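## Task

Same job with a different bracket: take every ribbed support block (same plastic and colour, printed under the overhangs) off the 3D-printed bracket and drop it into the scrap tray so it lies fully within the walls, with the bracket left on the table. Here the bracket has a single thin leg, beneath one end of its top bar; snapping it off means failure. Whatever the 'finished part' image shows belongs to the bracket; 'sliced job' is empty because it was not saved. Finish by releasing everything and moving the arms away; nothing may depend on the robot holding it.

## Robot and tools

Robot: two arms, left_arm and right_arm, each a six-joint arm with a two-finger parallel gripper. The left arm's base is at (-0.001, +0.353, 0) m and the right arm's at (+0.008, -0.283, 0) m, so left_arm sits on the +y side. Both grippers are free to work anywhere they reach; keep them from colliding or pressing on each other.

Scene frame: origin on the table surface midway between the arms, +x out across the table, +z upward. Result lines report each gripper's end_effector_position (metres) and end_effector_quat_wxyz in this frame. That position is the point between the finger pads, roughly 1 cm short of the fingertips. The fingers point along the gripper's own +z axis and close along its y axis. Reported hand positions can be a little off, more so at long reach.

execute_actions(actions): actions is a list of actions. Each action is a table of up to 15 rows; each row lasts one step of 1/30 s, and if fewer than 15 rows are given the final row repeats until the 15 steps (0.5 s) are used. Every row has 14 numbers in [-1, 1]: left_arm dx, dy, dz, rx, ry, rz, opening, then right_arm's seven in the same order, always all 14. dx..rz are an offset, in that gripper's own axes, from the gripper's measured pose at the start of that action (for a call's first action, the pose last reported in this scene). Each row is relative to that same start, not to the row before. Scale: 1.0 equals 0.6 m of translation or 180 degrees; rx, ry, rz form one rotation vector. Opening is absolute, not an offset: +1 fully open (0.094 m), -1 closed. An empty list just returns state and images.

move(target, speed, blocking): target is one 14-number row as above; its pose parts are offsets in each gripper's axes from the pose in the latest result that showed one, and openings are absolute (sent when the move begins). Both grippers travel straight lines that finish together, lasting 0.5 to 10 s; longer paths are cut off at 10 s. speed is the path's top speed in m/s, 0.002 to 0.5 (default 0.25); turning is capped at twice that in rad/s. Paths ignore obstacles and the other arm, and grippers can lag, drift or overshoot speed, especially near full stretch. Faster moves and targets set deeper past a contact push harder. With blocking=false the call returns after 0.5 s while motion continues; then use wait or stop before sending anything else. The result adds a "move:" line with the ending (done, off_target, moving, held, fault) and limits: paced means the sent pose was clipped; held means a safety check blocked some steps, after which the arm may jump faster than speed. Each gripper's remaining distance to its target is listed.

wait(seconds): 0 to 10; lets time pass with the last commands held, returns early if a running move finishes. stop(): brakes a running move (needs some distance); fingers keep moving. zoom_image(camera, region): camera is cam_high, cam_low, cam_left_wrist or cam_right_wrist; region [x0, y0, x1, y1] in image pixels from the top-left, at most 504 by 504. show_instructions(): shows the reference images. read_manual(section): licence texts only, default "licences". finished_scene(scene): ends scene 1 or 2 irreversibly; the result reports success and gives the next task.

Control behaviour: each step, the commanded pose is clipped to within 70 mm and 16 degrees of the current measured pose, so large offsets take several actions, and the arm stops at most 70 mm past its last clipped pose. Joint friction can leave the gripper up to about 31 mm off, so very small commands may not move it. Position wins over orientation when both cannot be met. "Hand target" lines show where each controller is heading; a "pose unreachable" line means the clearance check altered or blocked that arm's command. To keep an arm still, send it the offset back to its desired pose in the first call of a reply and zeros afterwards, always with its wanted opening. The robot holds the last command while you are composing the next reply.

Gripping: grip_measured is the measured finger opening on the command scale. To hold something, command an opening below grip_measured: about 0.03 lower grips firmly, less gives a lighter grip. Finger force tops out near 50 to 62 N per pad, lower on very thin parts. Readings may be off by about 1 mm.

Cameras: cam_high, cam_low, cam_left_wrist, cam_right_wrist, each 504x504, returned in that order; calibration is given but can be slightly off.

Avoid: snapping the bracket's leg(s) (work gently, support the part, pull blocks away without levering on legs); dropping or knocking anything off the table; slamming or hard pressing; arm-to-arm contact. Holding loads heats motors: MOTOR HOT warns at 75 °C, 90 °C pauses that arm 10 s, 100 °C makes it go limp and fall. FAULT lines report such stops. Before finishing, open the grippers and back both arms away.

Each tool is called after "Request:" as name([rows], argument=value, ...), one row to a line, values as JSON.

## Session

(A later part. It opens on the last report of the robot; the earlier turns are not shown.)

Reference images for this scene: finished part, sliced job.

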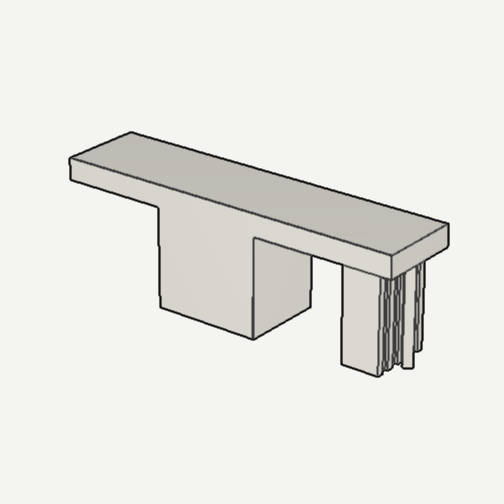

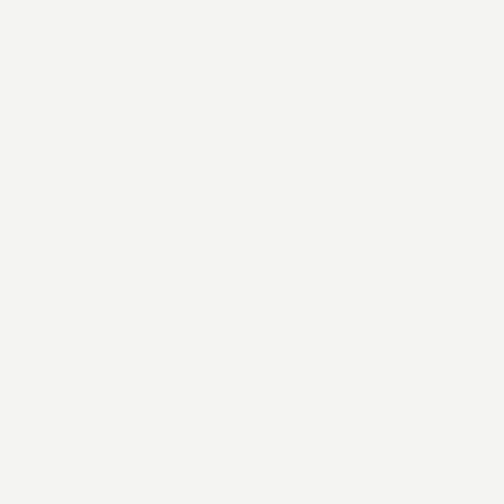

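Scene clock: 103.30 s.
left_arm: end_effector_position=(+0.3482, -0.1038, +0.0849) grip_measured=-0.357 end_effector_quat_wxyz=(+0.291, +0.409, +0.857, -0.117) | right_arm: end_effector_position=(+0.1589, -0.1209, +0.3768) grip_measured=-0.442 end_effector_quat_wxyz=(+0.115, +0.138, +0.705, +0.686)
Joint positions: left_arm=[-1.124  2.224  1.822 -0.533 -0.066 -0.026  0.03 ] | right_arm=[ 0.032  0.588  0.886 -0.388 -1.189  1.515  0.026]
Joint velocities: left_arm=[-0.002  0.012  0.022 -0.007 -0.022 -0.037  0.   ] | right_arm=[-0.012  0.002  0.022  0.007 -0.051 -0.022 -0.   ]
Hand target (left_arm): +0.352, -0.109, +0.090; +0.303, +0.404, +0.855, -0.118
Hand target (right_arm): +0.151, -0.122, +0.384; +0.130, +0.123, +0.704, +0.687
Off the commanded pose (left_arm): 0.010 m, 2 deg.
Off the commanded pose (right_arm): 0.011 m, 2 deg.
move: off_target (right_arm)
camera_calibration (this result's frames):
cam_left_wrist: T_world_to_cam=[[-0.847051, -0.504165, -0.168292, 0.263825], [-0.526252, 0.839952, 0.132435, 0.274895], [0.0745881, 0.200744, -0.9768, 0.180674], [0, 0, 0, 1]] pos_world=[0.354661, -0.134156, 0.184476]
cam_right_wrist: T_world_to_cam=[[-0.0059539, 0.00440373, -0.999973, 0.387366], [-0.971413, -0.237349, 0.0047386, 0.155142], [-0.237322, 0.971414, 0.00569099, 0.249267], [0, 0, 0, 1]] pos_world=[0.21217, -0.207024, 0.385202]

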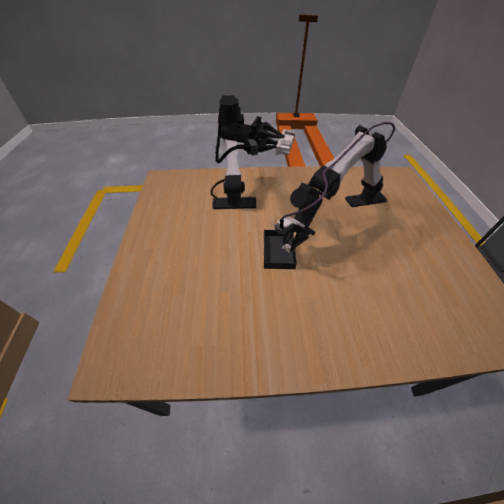

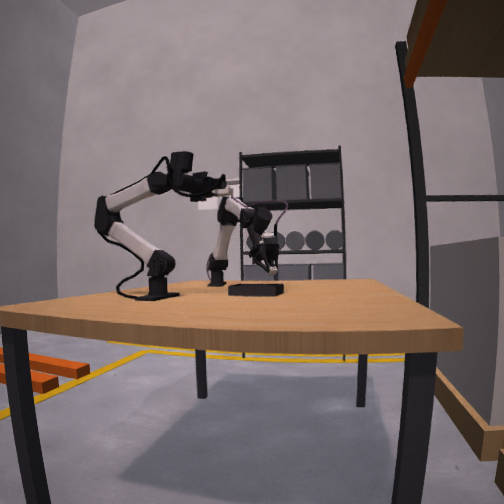

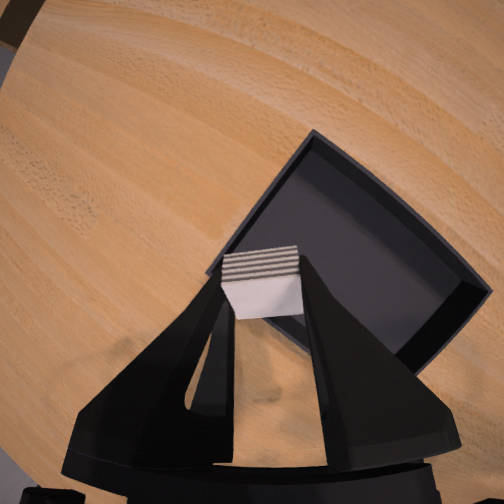

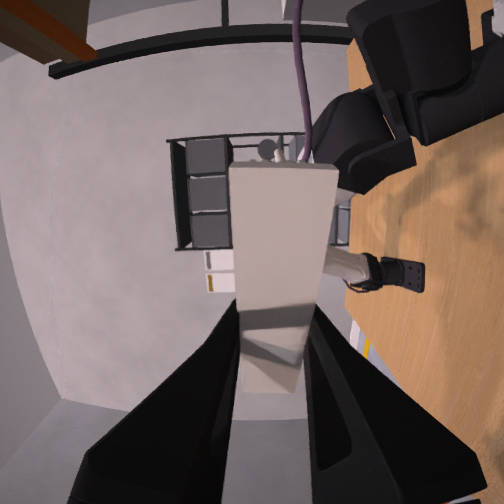

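Request:
move(target=[0.033,-0.055,0.09,0,0,0,-0.4,0,0,0,0,0,0,-0.5], speed=0.1)

Request:
move(target=[0,0,0,0,0,0,-0.15,0,0,0,0,0,0,-0.5])

Request:
move(target=[0,0.1,-0.15,0,0,0,-0.15,0,0,0,0,0,0,-0.5])

Scene clock: 109.47 s.
left_arm: end_effector_position=(+0.3328, -0.1317, +0.0247) grip_measured=-0.357 end_effector_quat_wxyz=(+0.280, +0.414, +0.859, -0.115) | right_arm: end_effector_position=(+0.1584, -0.1207, +0.3767) grip_measured=-0.442 end_effector_quat_wxyz=(+0.114, +0.138, +0.706, +0.686)
Joint positions: left_arm=[-1.18   2.359  1.822 -0.425 -0.09  -0.068  0.03 ] | right_arm=[ 0.032  0.588  0.886 -0.389 -1.192  1.514  0.026]
Joint velocities: left_arm=[-0.012  0.012  0.002 -0.022  0.007 -0.007  0.   ] | right_arm=[ 0.002  0.007  0.017  0.051  0.022 -0.037  0.001]
Hand target (left_arm): +0.335, -0.136, +0.029; +0.292, +0.409, +0.857, -0.116
Hand target (right_arm): +0.159, -0.121, +0.377; +0.115, +0.138, +0.705, +0.686
Off the commanded pose (left_arm): 0.006 m, 1 deg.
Off the commanded pose (right_arm): 0.001 m, 0 deg.
move: done
camera_calibration (this result's frames):
cam_left_wrist: T_world_to_cam=[[-0.853812, -0.494864, -0.1616, 0.229905], [-0.517209, 0.841651, 0.155303, 0.294904], [0.0591568, 0.21618, -0.97456, 0.135716], [0, 0, 0, 1]] pos_world=[0.340794, -0.163773, 0.123616]
cam_right_wrist: T_world_to_cam=[[-0.00640304, 0.00436962, -0.99997, 0.387315], [-0.970679, -0.240325, 0.00516532, 0.154061], [-0.240296, 0.970683, 0.00578031, 0.249318], [0, 0, 0, 1]] pos_world=[0.211934, -0.206676, 0.385067]

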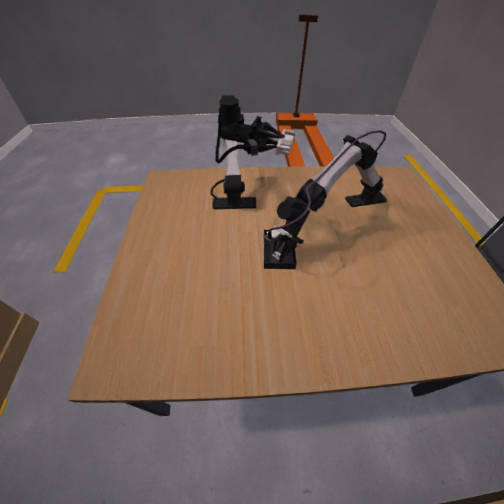

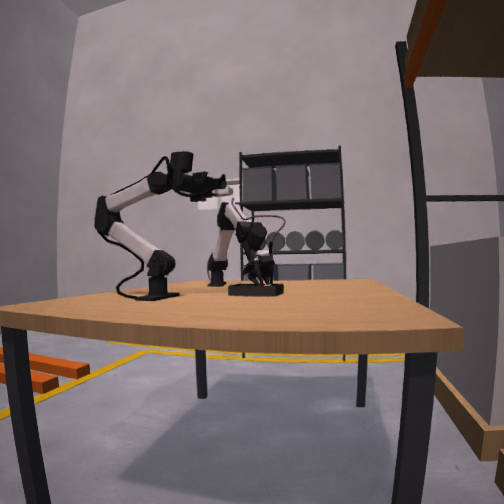

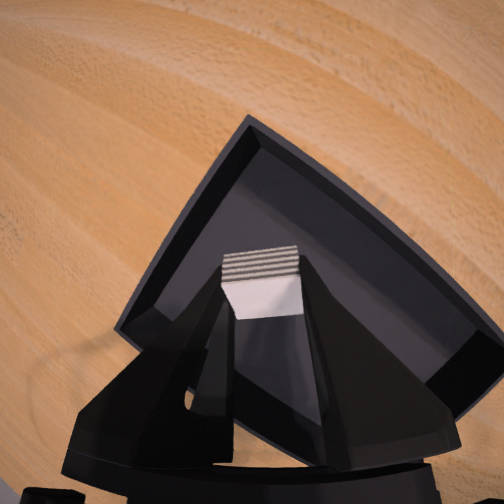

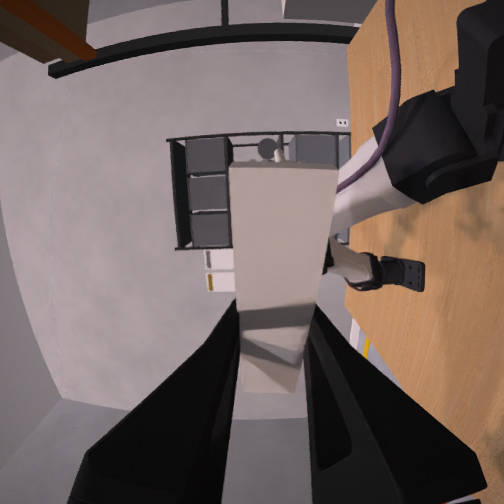

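Scene clock: 109.97 s.
left_arm: end_effector_position=(+0.3328, -0.1317, +0.0247) grip_measured=-0.152 end_effector_quat_wxyz=(+0.280, +0.414, +0.859, -0.115) | right_arm: end_effector_position=(+0.1584, -0.1207, +0.3767) grip_measured=-0.442 end_effector_quat_wxyz=(+0.114, +0.138, +0.706, +0.686)
Joint positions: left_arm=[-1.18   2.359  1.822 -0.425 -0.09  -0.068  0.04 ] | right_arm=[ 0.032  0.588  0.886 -0.389 -1.192  1.514  0.026]
Joint velocities: left_arm=[ 0.002 -0.012 -0.012 -0.037  0.022 -0.022 -0.   ] | right_arm=[ 0.017 -0.027  0.002 -0.022 -0.007 -0.022 -0.   ]
Hand target (left_arm): +0.333, -0.132, +0.025; +0.280, +0.414, +0.859, -0.115
Hand target (right_arm): +0.158, -0.121, +0.377; +0.114, +0.138, +0.706, +0.686
Off the commanded pose (left_arm): 0.000 m, 0 deg.
Off the commanded pose (right_arm): 0.000 m, 0 deg.
move: done
camera_calibration (this result's frames):
cam_left_wrist: T_world_to_cam=[[-0.853812, -0.494864, -0.1616, 0.229905], [-0.517209, 0.841651, 0.155303, 0.294904], [0.0591568, 0.21618, -0.97456, 0.135716], [0, 0, 0, 1]] pos_world=[0.340794, -0.163773, 0.123616]
cam_right_wrist: T_world_to_cam=[[-0.00640304, 0.00436962, -0.99997, 0.387315], [-0.970679, -0.240325, 0.00516532, 0.154061], [-0.240296, 0.970683, 0.00578031, 0.249318], [0, 0, 0, 1]] pos_world=[0.211934, -0.206676, 0.385067]

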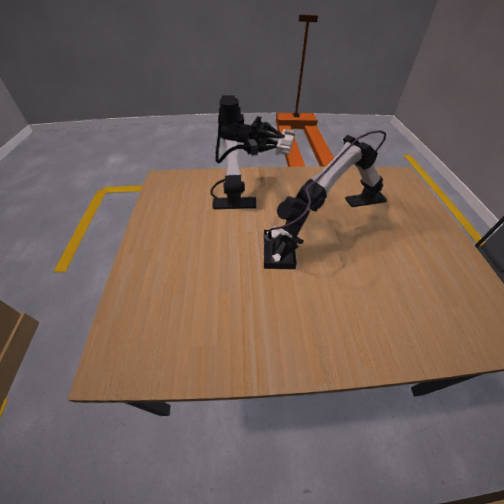

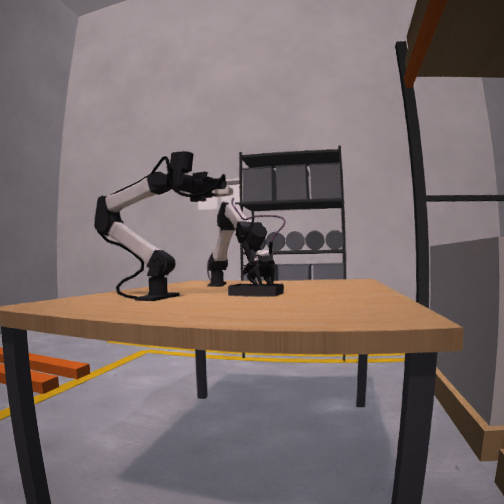

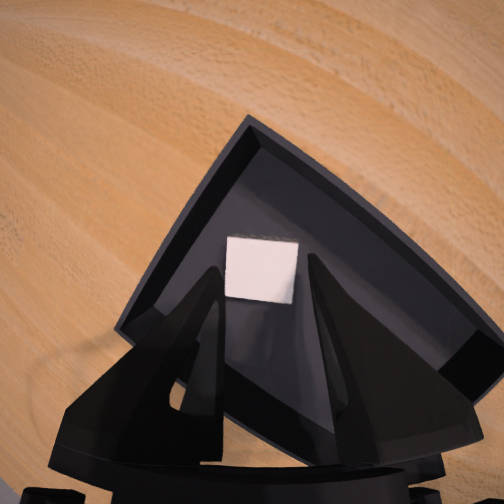

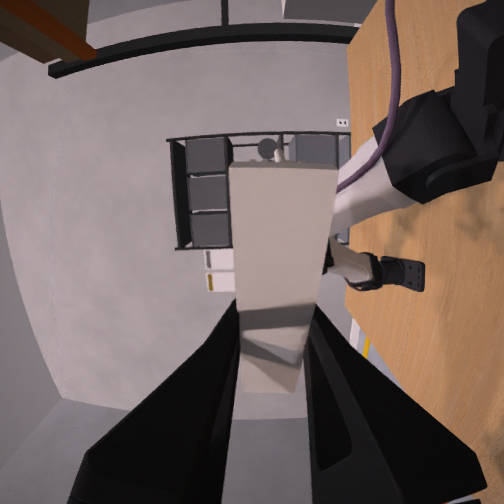

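Scene clock: 111.07 s.
left_arm: end_effector_position=(+0.3492, -0.0554, +0.1045) grip_measured=-0.152 end_effector_quat_wxyz=(+0.289, +0.406, +0.859, -0.114) | right_arm: end_effector_position=(+0.1584, -0.1207, +0.3767) grip_measured=-0.442 end_effector_quat_wxyz=(+0.114, +0.138, +0.706, +0.686)
Joint positions: left_arm=[-1.059  2.064  1.652 -0.529 -0.033  0.021  0.04 ] | right_arm=[ 0.032  0.588  0.886 -0.389 -1.192  1.514  0.026]
Joint velocities: left_arm=[-0.002  0.017 -0.012  0.022  0.007 -0.007  0.001] | right_arm=[ 0.012 -0.012  0.007 -0.037 -0.095 -0.066 -0.001]
Hand target (left_arm): +0.344, -0.055, +0.100; +0.280, +0.413, +0.859, -0.116
Hand target (right_arm): +0.158, -0.121, +0.377; +0.114, +0.138, +0.706, +0.686
Off the commanded pose (left_arm): 0.006 m, 1 deg.
Off the commanded pose (right_arm): 0.000 m, 0 deg.
move: done
camera_calibration (this result's frames):
cam_left_wrist: T_world_to_cam=[[-0.843627, -0.509943, -0.168083, 0.290804], [-0.532492, 0.834769, 0.140047, 0.233329], [0.0688946, 0.20765, -0.975774, 0.1923], [0, 0, 0, 1]] pos_world=[0.356327, -0.0864129, 0.203844]
cam_right_wrist: T_world_to_cam=[[-0.00640304, 0.00436962, -0.99997, 0.387315], [-0.970679, -0.240325, 0.00516532, 0.154061], [-0.240296, 0.970683, 0.00578031, 0.249318], [0, 0, 0, 1]] pos_world=[0.211934, -0.206676, 0.385067]

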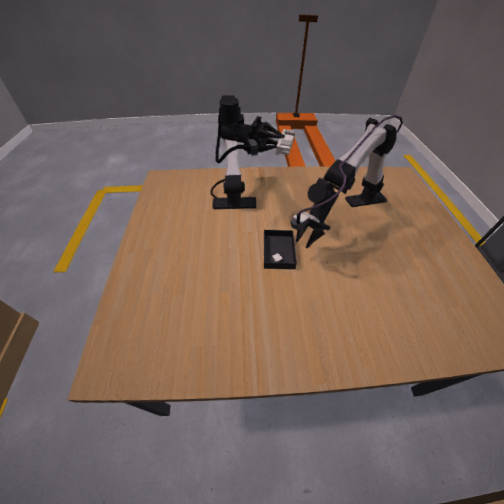

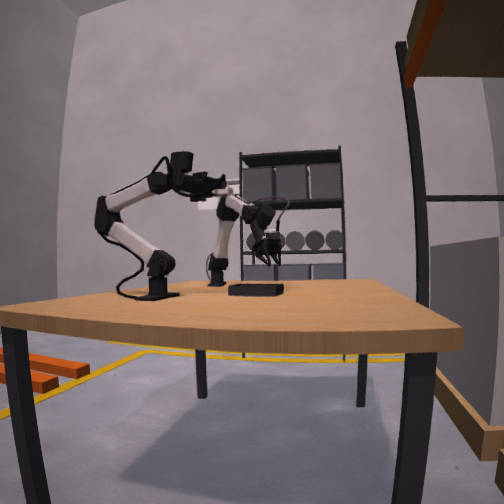

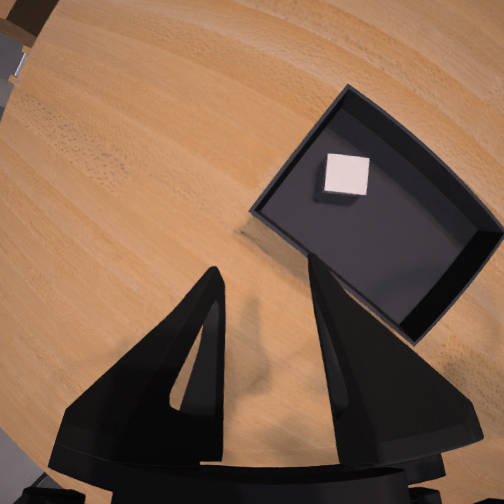

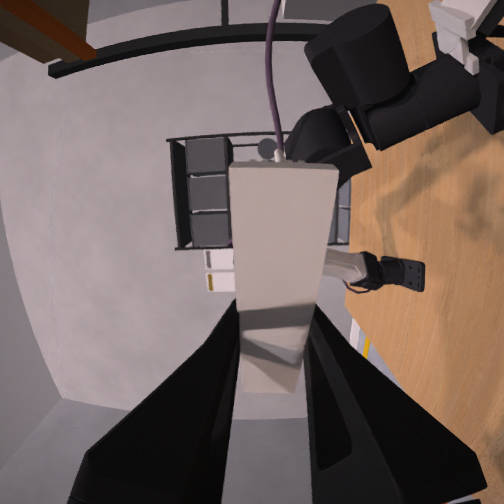

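Request:
move(target=[0.088,0.125,-0.243,0.375,-0.059,-0.35,-0.1,-0.157,-0.3,0.243,0,0.12,0,-0.5], speed=0.3)

Scene clock: 120.43 s.
left_arm: end_effector_position=(+0.3197, +0.0889, +0.2001) grip_measured=-0.102 end_effector_quat_wxyz=(+0.004, +0.008, +0.704, -0.710) | right_arm: end_effector_position=(+0.2842, -0.0241, +0.1832) grip_measured=-0.442 end_effector_quat_wxyz=(-0.017, +0.015, +0.714, +0.700)
Joint positions: left_arm=[-0.466  1.797  0.791  1.041  1.297 -1.587  0.042] | right_arm=[ 0.318  1.665  0.604  0.993 -1.267  1.552  0.026]
Joint velocities: left_arm=[-0.007  0.017 -0.012  0.125 -0.037  0.007 -0.   ] | right_arm=[ 0.002 -0.012  0.022  0.007 -0.081 -0.081 -0.001]
Hand target (left_arm): +0.320, +0.090, +0.194; +0.003, -0.002, +0.704, -0.710
Hand target (right_arm): +0.286, -0.020, +0.184; -0.020, +0.006, +0.712, +0.702
Off the commanded pose (left_arm): 0.006 m, 1 deg.
Off the commanded pose (right_arm): 0.010 m, 1 deg.
move: done
camera_calibration (this result's frames):
cam_left_wrist: T_world_to_cam=[[-0.217562, -0.00380064, 0.976039, -0.118482], [-0.706763, 0.690295, -0.154852, 0.211338], [-0.673167, -0.723518, -0.152868, 0.413032], [0, 0, 0, 1]] pos_world=[0.401628, 0.1525, 0.211508]
cam_right_wrist: T_world_to_cam=[[-0.0261072, 0.0149143, -0.999548, 0.199934], [-0.823623, -0.566988, 0.0130522, 0.24928], [-0.566537, 0.823591, 0.0270863, 0.272184], [0, 0, 0, 1]] pos_world=[0.364735, -0.0858118, 0.189217]

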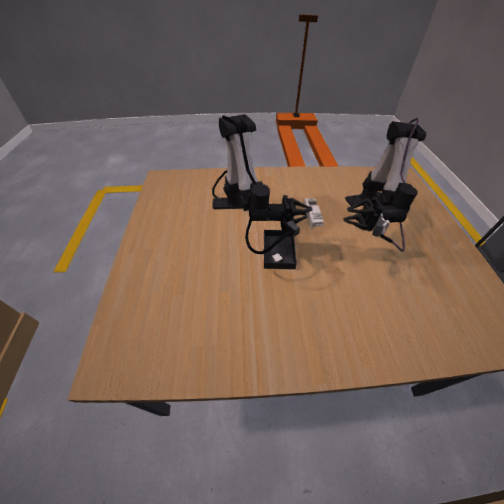

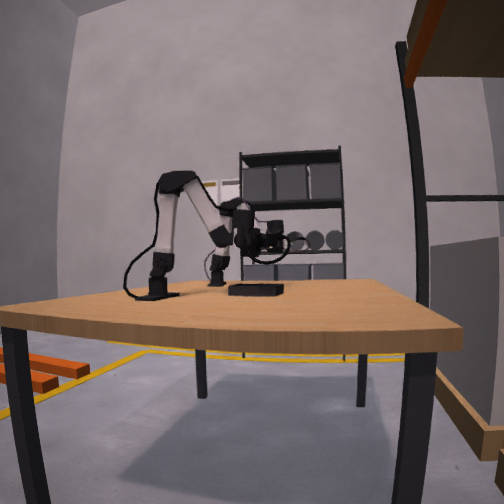

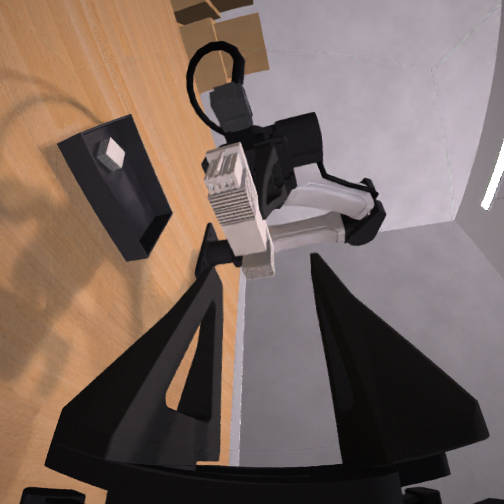

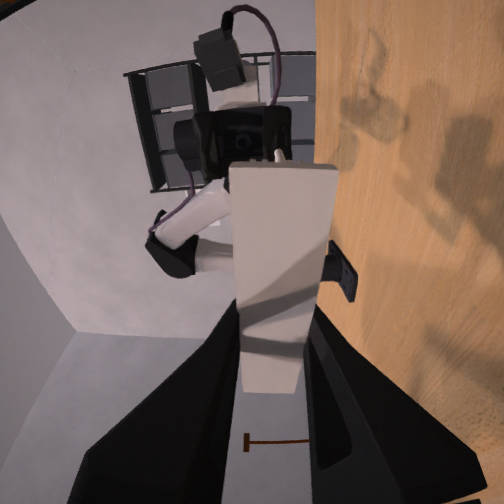

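Request:
move(target=[0.012,0.035,0.1,0,0,0,-0.1,0,0.02,0,0,0,-0.03,-0.5], speed=0.1)

Scene clock: 125.83 s.
left_arm: end_effector_position=(+0.3070, +0.0320, +0.1746) grip_measured=-0.102 end_effector_quat_wxyz=(-0.010, +0.001, +0.709, -0.705) | right_arm: end_effector_position=(+0.2826, -0.0246, +0.1828) grip_measured=-0.442 end_effector_quat_wxyz=(-0.001, -0.002, +0.717, +0.697)
Joint positions: left_arm=[-0.634  1.889  0.809  1.067  1.138 -1.571  0.042] | right_arm=[ 0.318  1.647  0.604  0.944 -1.267  1.474  0.026]
Joint velocities: left_arm=[ 0.022  0.002  0.022 -0.022  0.022  0.081  0.001] | right_arm=[-0.012  0.002  0.017 -0.037 -0.051  0.007 -0.   ]
Hand target (left_arm): +0.312, +0.029, +0.179; +0.004, +0.009, +0.705, -0.709
Hand target (right_arm): +0.285, -0.024, +0.195; +0.016, -0.018, +0.714, +0.700
Off the commanded pose (left_arm): 0.008 m, 2 deg.
Off the commanded pose (right_arm): 0.013 m, 3 deg.
move: off_target (right_arm)
camera_calibration (this result's frames):
cam_left_wrist: T_world_to_cam=[[-0.188913, -0.0167561, 0.981851, -0.105917], [-0.704006, 0.69937, -0.123519, 0.231116], [-0.684608, -0.714563, -0.143917, 0.361058], [0, 0, 0, 1]] pos_world=[0.389881, 0.0945882, 0.184504]
cam_right_wrist: T_world_to_cam=[[0.0221956, 0.00587866, -0.999736, 0.185641], [-0.82231, -0.568629, -0.0216002, 0.253555], [-0.568606, 0.822573, -0.00778701, 0.278624], [0, 0, 0, 1]] pos_world=[0.362808, -0.0861007, 0.193238]

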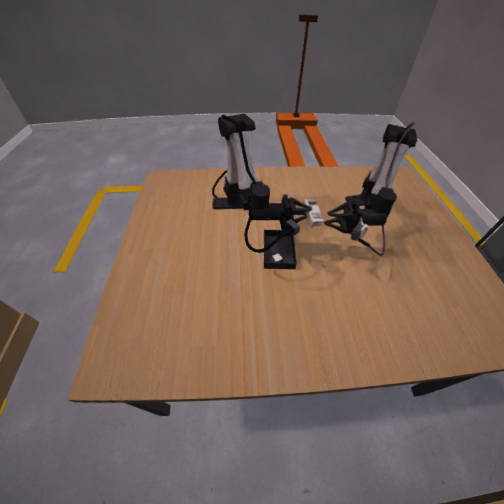

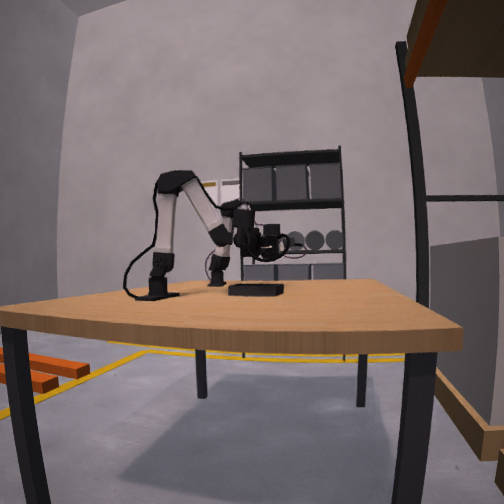

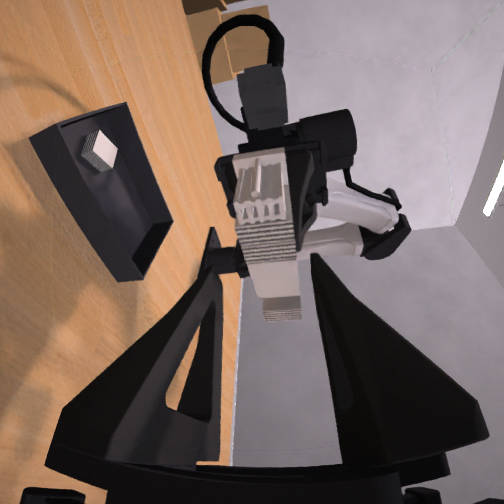

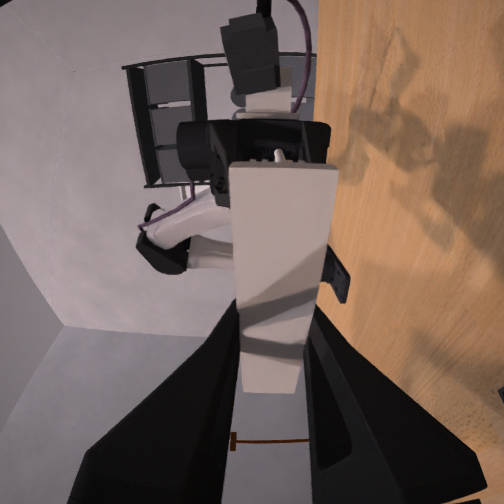

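Request:
move(target=[-0.015,-0.005,0.035,0,0,0,-0.1,0,0,0,0,0,0,-0.5], speed=0.05)

Request:
zoom_image(camera="cam_high", region=[280,185,350,240])

Scene clock: 131.07 s.
left_arm: end_effector_position=(+0.3114, +0.0151, +0.1765) grip_measured=-0.102 end_effector_quat_wxyz=(-0.013, +0.003, +0.710, -0.704) | right_arm: end_effector_position=(+0.2825, -0.0246, +0.1824) grip_measured=-0.442 end_effector_quat_wxyz=(-0.001, -0.002, +0.718, +0.696)
Joint positions: left_arm=[-0.67   1.918  0.867  1.035  1.11  -1.571  0.042] | right_arm=[ 0.318  1.647  0.604  0.942 -1.267  1.472  0.026]
Joint velocities: left_arm=[-0.017 -0.017 -0.012 -0.007 -0.081 -0.095 -0.   ] | right_arm=[-0.012  0.017 -0.007 -0.037 -0.007  0.022  0.001]
Hand target (left_arm): +0.316, +0.011, +0.177; -0.010, +0.001, +0.709, -0.705
Hand target (right_arm): +0.283, -0.025, +0.183; -0.001, -0.002, +0.718, +0.697
Off the commanded pose (left_arm): 0.006 m, 0 deg.
Off the commanded pose (right_arm): 0.000 m, 0 deg.
move: done
camera_calibration (this result's frames):
cam_left_wrist: T_world_to_cam=[[-0.186875, -0.0169347, 0.982238, -0.107943], [-0.699184, 0.704649, -0.120874, 0.244197], [-0.690086, -0.709354, -0.143522, 0.353798], [0, 0, 0, 1]] pos_world=[0.394718, 0.0770667, 0.18632]
cam_right_wrist: T_world_to_cam=[[0.0215556, 0.0050835, -0.999755, 0.185473], [-0.822291, -0.568693, -0.020621, 0.25333], [-0.568659, 0.822534, -0.00807839, 0.278678], [0, 0, 0, 1]] pos_world=[0.362786, -0.0860979, 0.192903]

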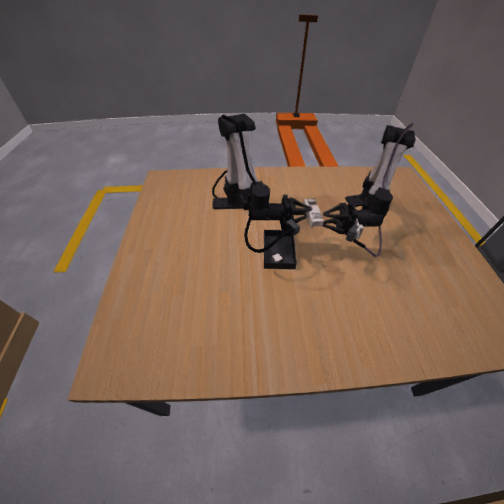

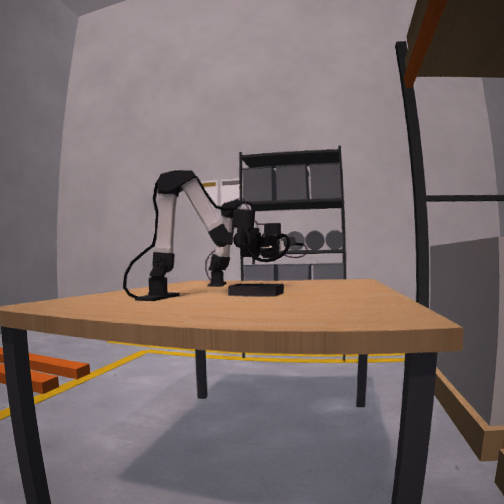

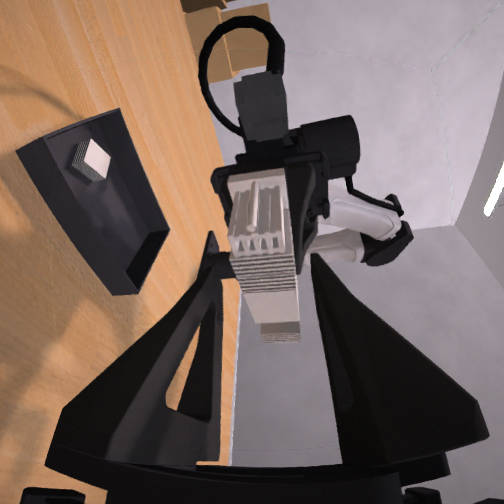

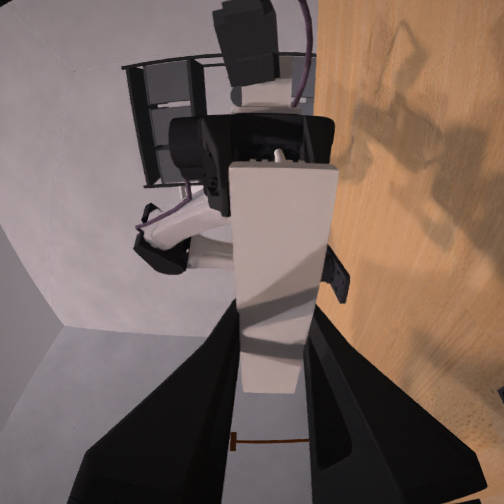

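Region (280, 185, 350, 240) of cam_high's 504x504 image, scaled by 7.200, with more detail than that image has; it fills the top 396 rows of this view, and the rest is white.

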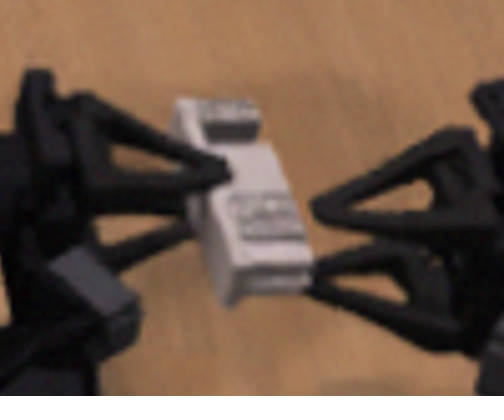

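Request:
move(target=[0.002,0,0.036,0,0,0,-0.2,0,0,0,0,0,0,-0.5], speed=0.04)

Request:
move(target=[0,0,0,0,0,0,-0.4,0,0,0,0,0,0,-0.5])

Request:
zoom_image(camera="cam_high", region=[280,185,350,240])

Scene clock: 136.37 s.
left_arm: end_effector_position=(+0.3052, -0.0022, +0.1749) grip_measured=-0.198 end_effector_quat_wxyz=(-0.018, +0.005, +0.711, -0.703) | right_arm: end_effector_position=(+0.2825, -0.0246, +0.1824) grip_measured=-0.442 end_effector_quat_wxyz=(-0.001, -0.002, +0.718, +0.696)
Joint positions: left_arm=[-0.718  1.933  0.886  1.026  1.07  -1.571  0.038] | right_arm=[ 0.318  1.647  0.604  0.942 -1.267  1.472  0.026]
Joint velocities: left_arm=[-0.007 -0.012  0.007  0.007  0.037 -0.007 -0.001] | right_arm=[ 0.002 -0.007 -0.012 -0.007  0.051  0.007  0.   ]
Hand target (left_arm): +0.310, -0.006, +0.176; -0.013, +0.003, +0.710, -0.704
Hand target (right_arm): +0.283, -0.025, +0.182; -0.001, -0.002, +0.718, +0.696
Off the commanded pose (left_arm): 0.006 m, 1 deg.
Off the commanded pose (right_arm): 0.000 m, 0 deg.
move: done
camera_calibration (this result's frames):
cam_left_wrist: T_world_to_cam=[[-0.182795, -0.0185705, 0.982976, -0.109202], [-0.693749, 0.710883, -0.11558, 0.249261], [-0.696634, -0.703065, -0.142829, 0.338936], [0, 0, 0, 1]] pos_world=[0.389077, 0.0590714, 0.184563]
cam_right_wrist: T_world_to_cam=[[0.0215556, 0.0050835, -0.999755, 0.185473], [-0.822291, -0.568693, -0.020621, 0.25333], [-0.568659, 0.822534, -0.00807839, 0.278678], [0, 0, 0, 1]] pos_world=[0.362786, -0.0860979, 0.192903]

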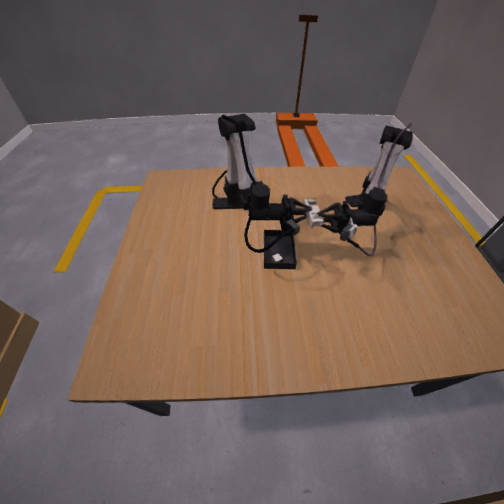

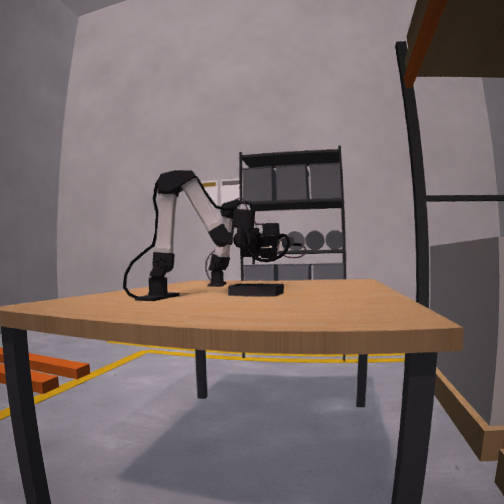

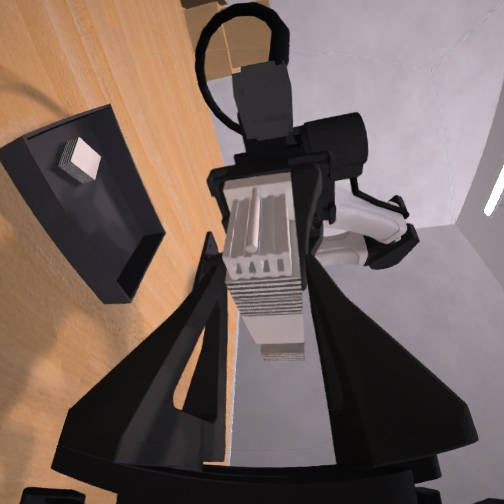

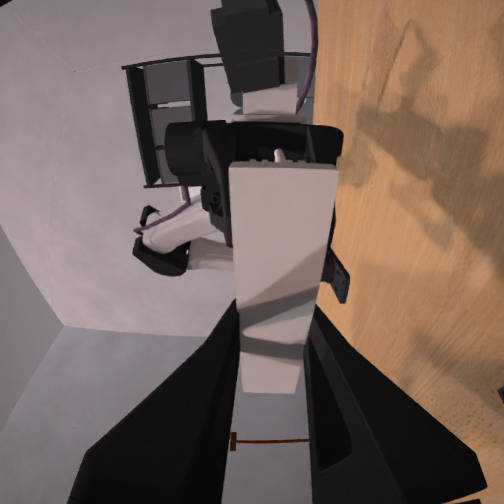

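Scene clock: 136.87 s.
left_arm: end_effector_position=(+0.3052, -0.0022, +0.1752) grip_measured=-0.394 end_effector_quat_wxyz=(-0.017, +0.005, +0.710, -0.704) | right_arm: end_effector_position=(+0.2825, -0.0246, +0.1818) grip_measured=-0.442 end_effector_quat_wxyz=(-0.002, -0.000, +0.718, +0.696)
Joint positions: left_arm=[-0.718  1.933  0.886  1.029  1.07  -1.571  0.028] | right_arm=[ 0.318  1.647  0.604  0.937 -1.267  1.472  0.026]
Joint velocities: left_arm=[ 0.007  0.002  0.002 -0.022  0.066 -0.007 -0.   ] | right_arm=[-0.007 -0.002  0.007  0.066  0.007 -0.095 -0.002]
Hand target (left_arm): +0.305, -0.002, +0.175; -0.018, +0.005, +0.711, -0.703
Hand target (right_arm): +0.283, -0.025, +0.182; -0.001, -0.002, +0.718, +0.696
Off the commanded pose (left_arm): 0.000 m, 0 deg.
Off the commanded pose (right_arm): 0.001 m, 0 deg.
move: done
camera_calibration (this result's frames):
cam_left_wrist: T_world_to_cam=[[-0.184732, -0.0174279, 0.982634, -0.1089], [-0.693519, 0.710747, -0.117774, 0.249623], [-0.696352, -0.703232, -0.143385, 0.339], [0, 0, 0, 1]] pos_world=[0.389064, 0.0590791, 0.185015]
cam_right_wrist: T_world_to_cam=[[0.01681, 0.00370379, -0.999852, 0.186228], [-0.822385, -0.568709, -0.015933, 0.252435], [-0.568683, 0.822531, -0.00651404, 0.278378], [0, 0, 0, 1]] pos_world=[0.362777, -0.0861026, 0.192036]

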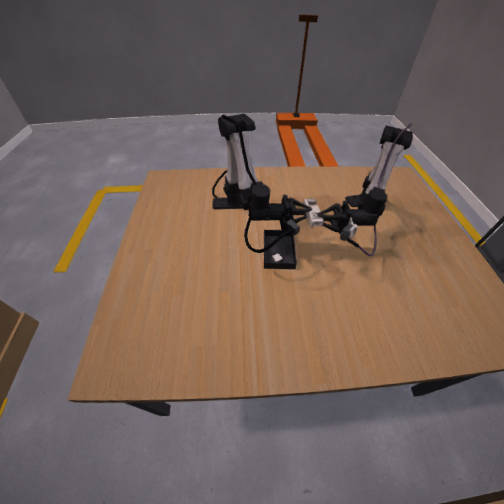

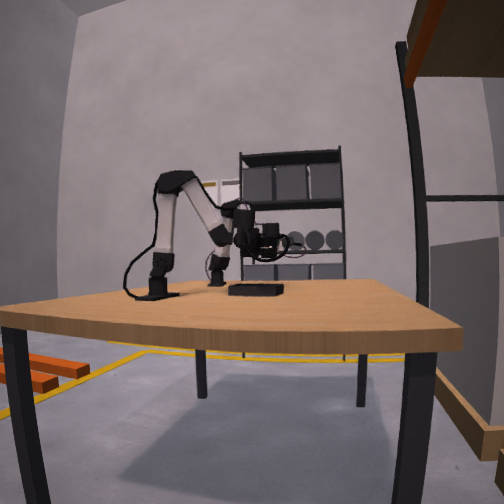

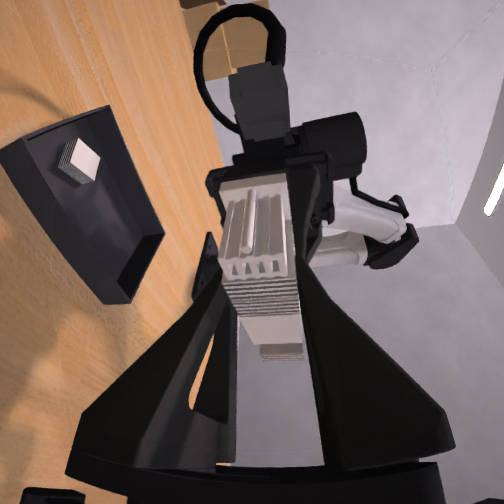

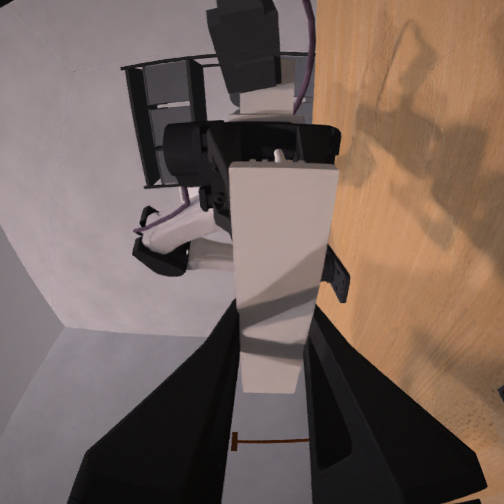

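Region (280, 185, 350, 240) of cam_high's 504x504 image, scaled by 7.200, with more detail than that image has; it fills the top 396 rows of this view, and the rest is white.

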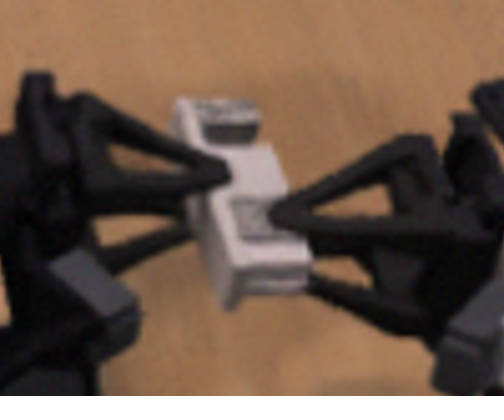

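Roughly centred. Grip and peel.

Request:
move(target=[0,0,0,0,0,0,-0.5,0,0,0,0,0,0,-0.5])

Request:
move(target=[-0.005,-0.008,-0.012,-0.07,0,0,-0.5,0,0,0,0,0,0,-0.5], speed=0.04)

Scene clock: 140.80 s.
left_arm: end_effector_position=(+0.3052, -0.0022, +0.1753) grip_measured=-0.420 end_effector_quat_wxyz=(-0.017, +0.005, +0.710, -0.704) | right_arm: end_effector_position=(+0.2825, -0.0246, +0.1818) grip_measured=-0.442 end_effector_quat_wxyz=(-0.003, -0.000, +0.718, +0.696)
Joint positions: left_arm=[-0.718  1.933  0.886  1.029  1.07  -1.571  0.027] | right_arm=[ 0.318  1.647  0.604  0.937 -1.267  1.472  0.026]
Joint velocities: left_arm=[ 0.007 -0.002 -0.007  0.007  0.022 -0.037 -0.   ] | right_arm=[ 0.002 -0.002 -0.007 -0.007 -0.051 -0.007  0.   ]
Hand target (left_arm): +0.305, -0.002, +0.175; -0.017, +0.005, +0.710, -0.704
Hand target (right_arm): +0.283, -0.025, +0.182; -0.002, -0.000, +0.718, +0.696
Off the commanded pose (left_arm): 0.000 m, 0 deg.
Off the commanded pose (right_arm): 0.000 m, 0 deg.
move: done
camera_calibration (this result's frames):
cam_left_wrist: T_world_to_cam=[[-0.185378, -0.0170472, 0.982519, -0.108799], [-0.693441, 0.710701, -0.118505, 0.249743], [-0.696258, -0.703287, -0.14357, 0.339021], [0, 0, 0, 1]] pos_world=[0.38906, 0.0590818, 0.185166]
cam_right_wrist: T_world_to_cam=[[0.0164462, 0.00358895, -0.999858, 0.186282], [-0.82239, -0.56871, -0.0155685, 0.252365], [-0.568686, 0.82253, -0.00640163, 0.278357], [0, 0, 0, 1]] pos_world=[0.362776, -0.0861029, 0.191966]

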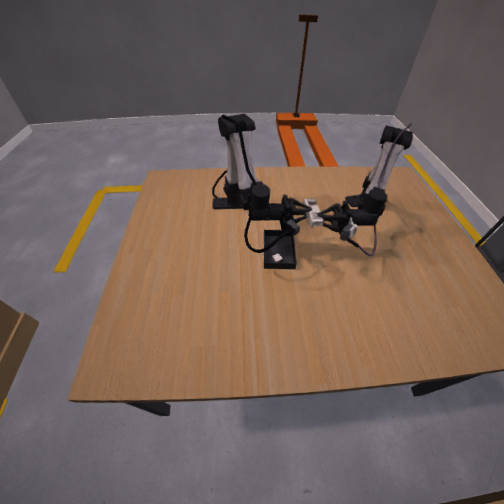

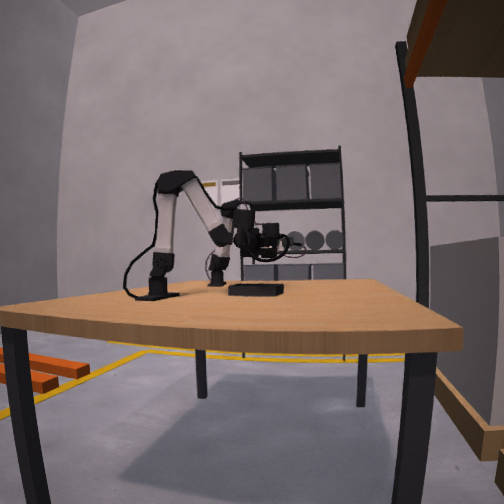

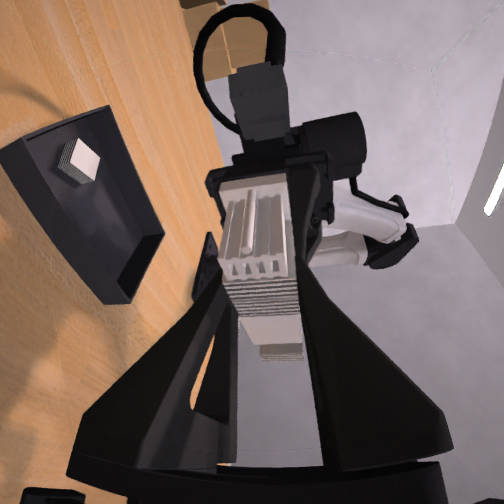

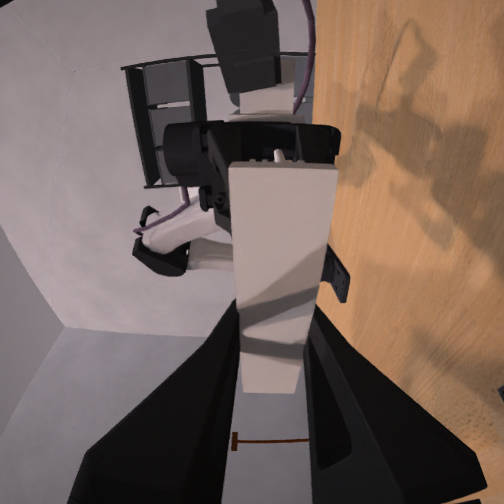

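Scene clock: 143.77 s.
left_arm: end_effector_position=(+0.3041, -0.0004, +0.1843) grip_measured=-0.420 end_effector_quat_wxyz=(-0.018, +0.025, +0.770, -0.638) | right_arm: end_effector_position=(+0.2811, -0.0239, +0.1853) grip_measured=-0.442 end_effector_quat_wxyz=(+0.004, -0.012, +0.715, +0.699)
Joint positions: left_arm=[-0.717  1.796  1.033  0.368  1.067 -1.215  0.027] | right_arm=[ 0.32   1.647  0.604  0.964 -1.274  1.472  0.026]
Joint velocities: left_arm=[-0.007 -0.017  0.022 -0.022 -0.051  0.022 -0.   ] | right_arm=[ 0.002 -0.012 -0.002  0.007 -0.037 -0.037 -0.001]
Hand target (left_arm): +0.308, +0.005, +0.180; -0.017, +0.007, +0.781, -0.624
Hand target (right_arm): +0.282, -0.025, +0.182; -0.003, -0.000, +0.718, +0.696
Off the commanded pose (left_arm): 0.008 m, 3 deg.
Off the commanded pose (right_arm): 0.004 m, 2 deg.
move: off_target (left_arm)
camera_calibration (this result's frames):
cam_left_wrist: T_world_to_cam=[[-0.217583, -0.183352, 0.958666, -0.103627], [-0.669202, 0.743016, -0.00977752, 0.221409], [-0.710511, -0.643669, -0.284367, 0.371054], [0, 0, 0, 1]] pos_world=[0.389258, 0.0553254, 0.207024]
cam_right_wrist: T_world_to_cam=[[0.0419989, 0.012601, -0.999038, 0.182648], [-0.816653, -0.575628, -0.041592, 0.254716], [-0.575598, 0.817615, -0.0138851, 0.280204], [0, 0, 0, 1]] pos_world=[0.361628, -0.0847789, 0.196958]

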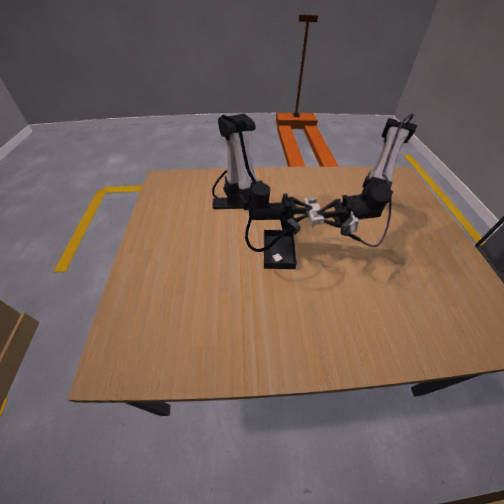

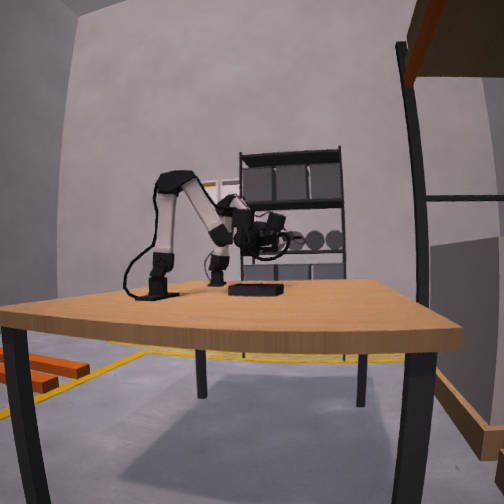

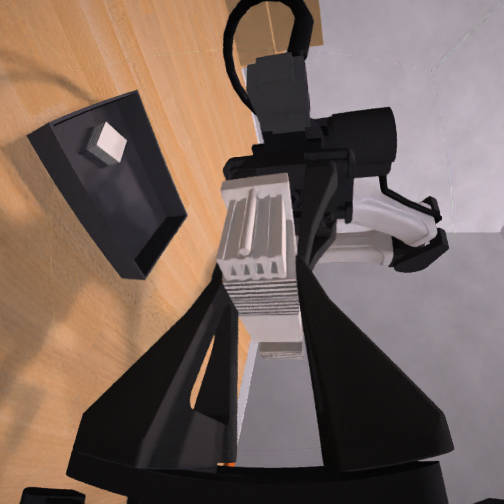

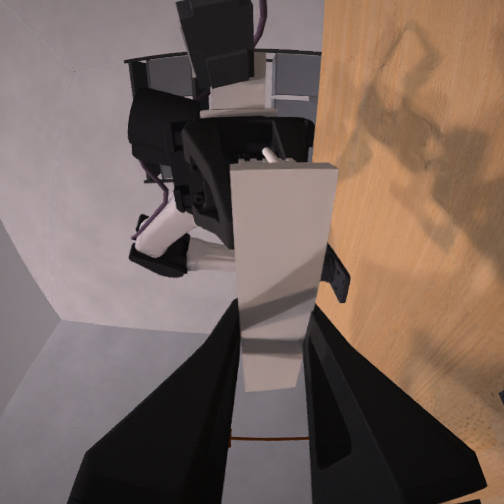

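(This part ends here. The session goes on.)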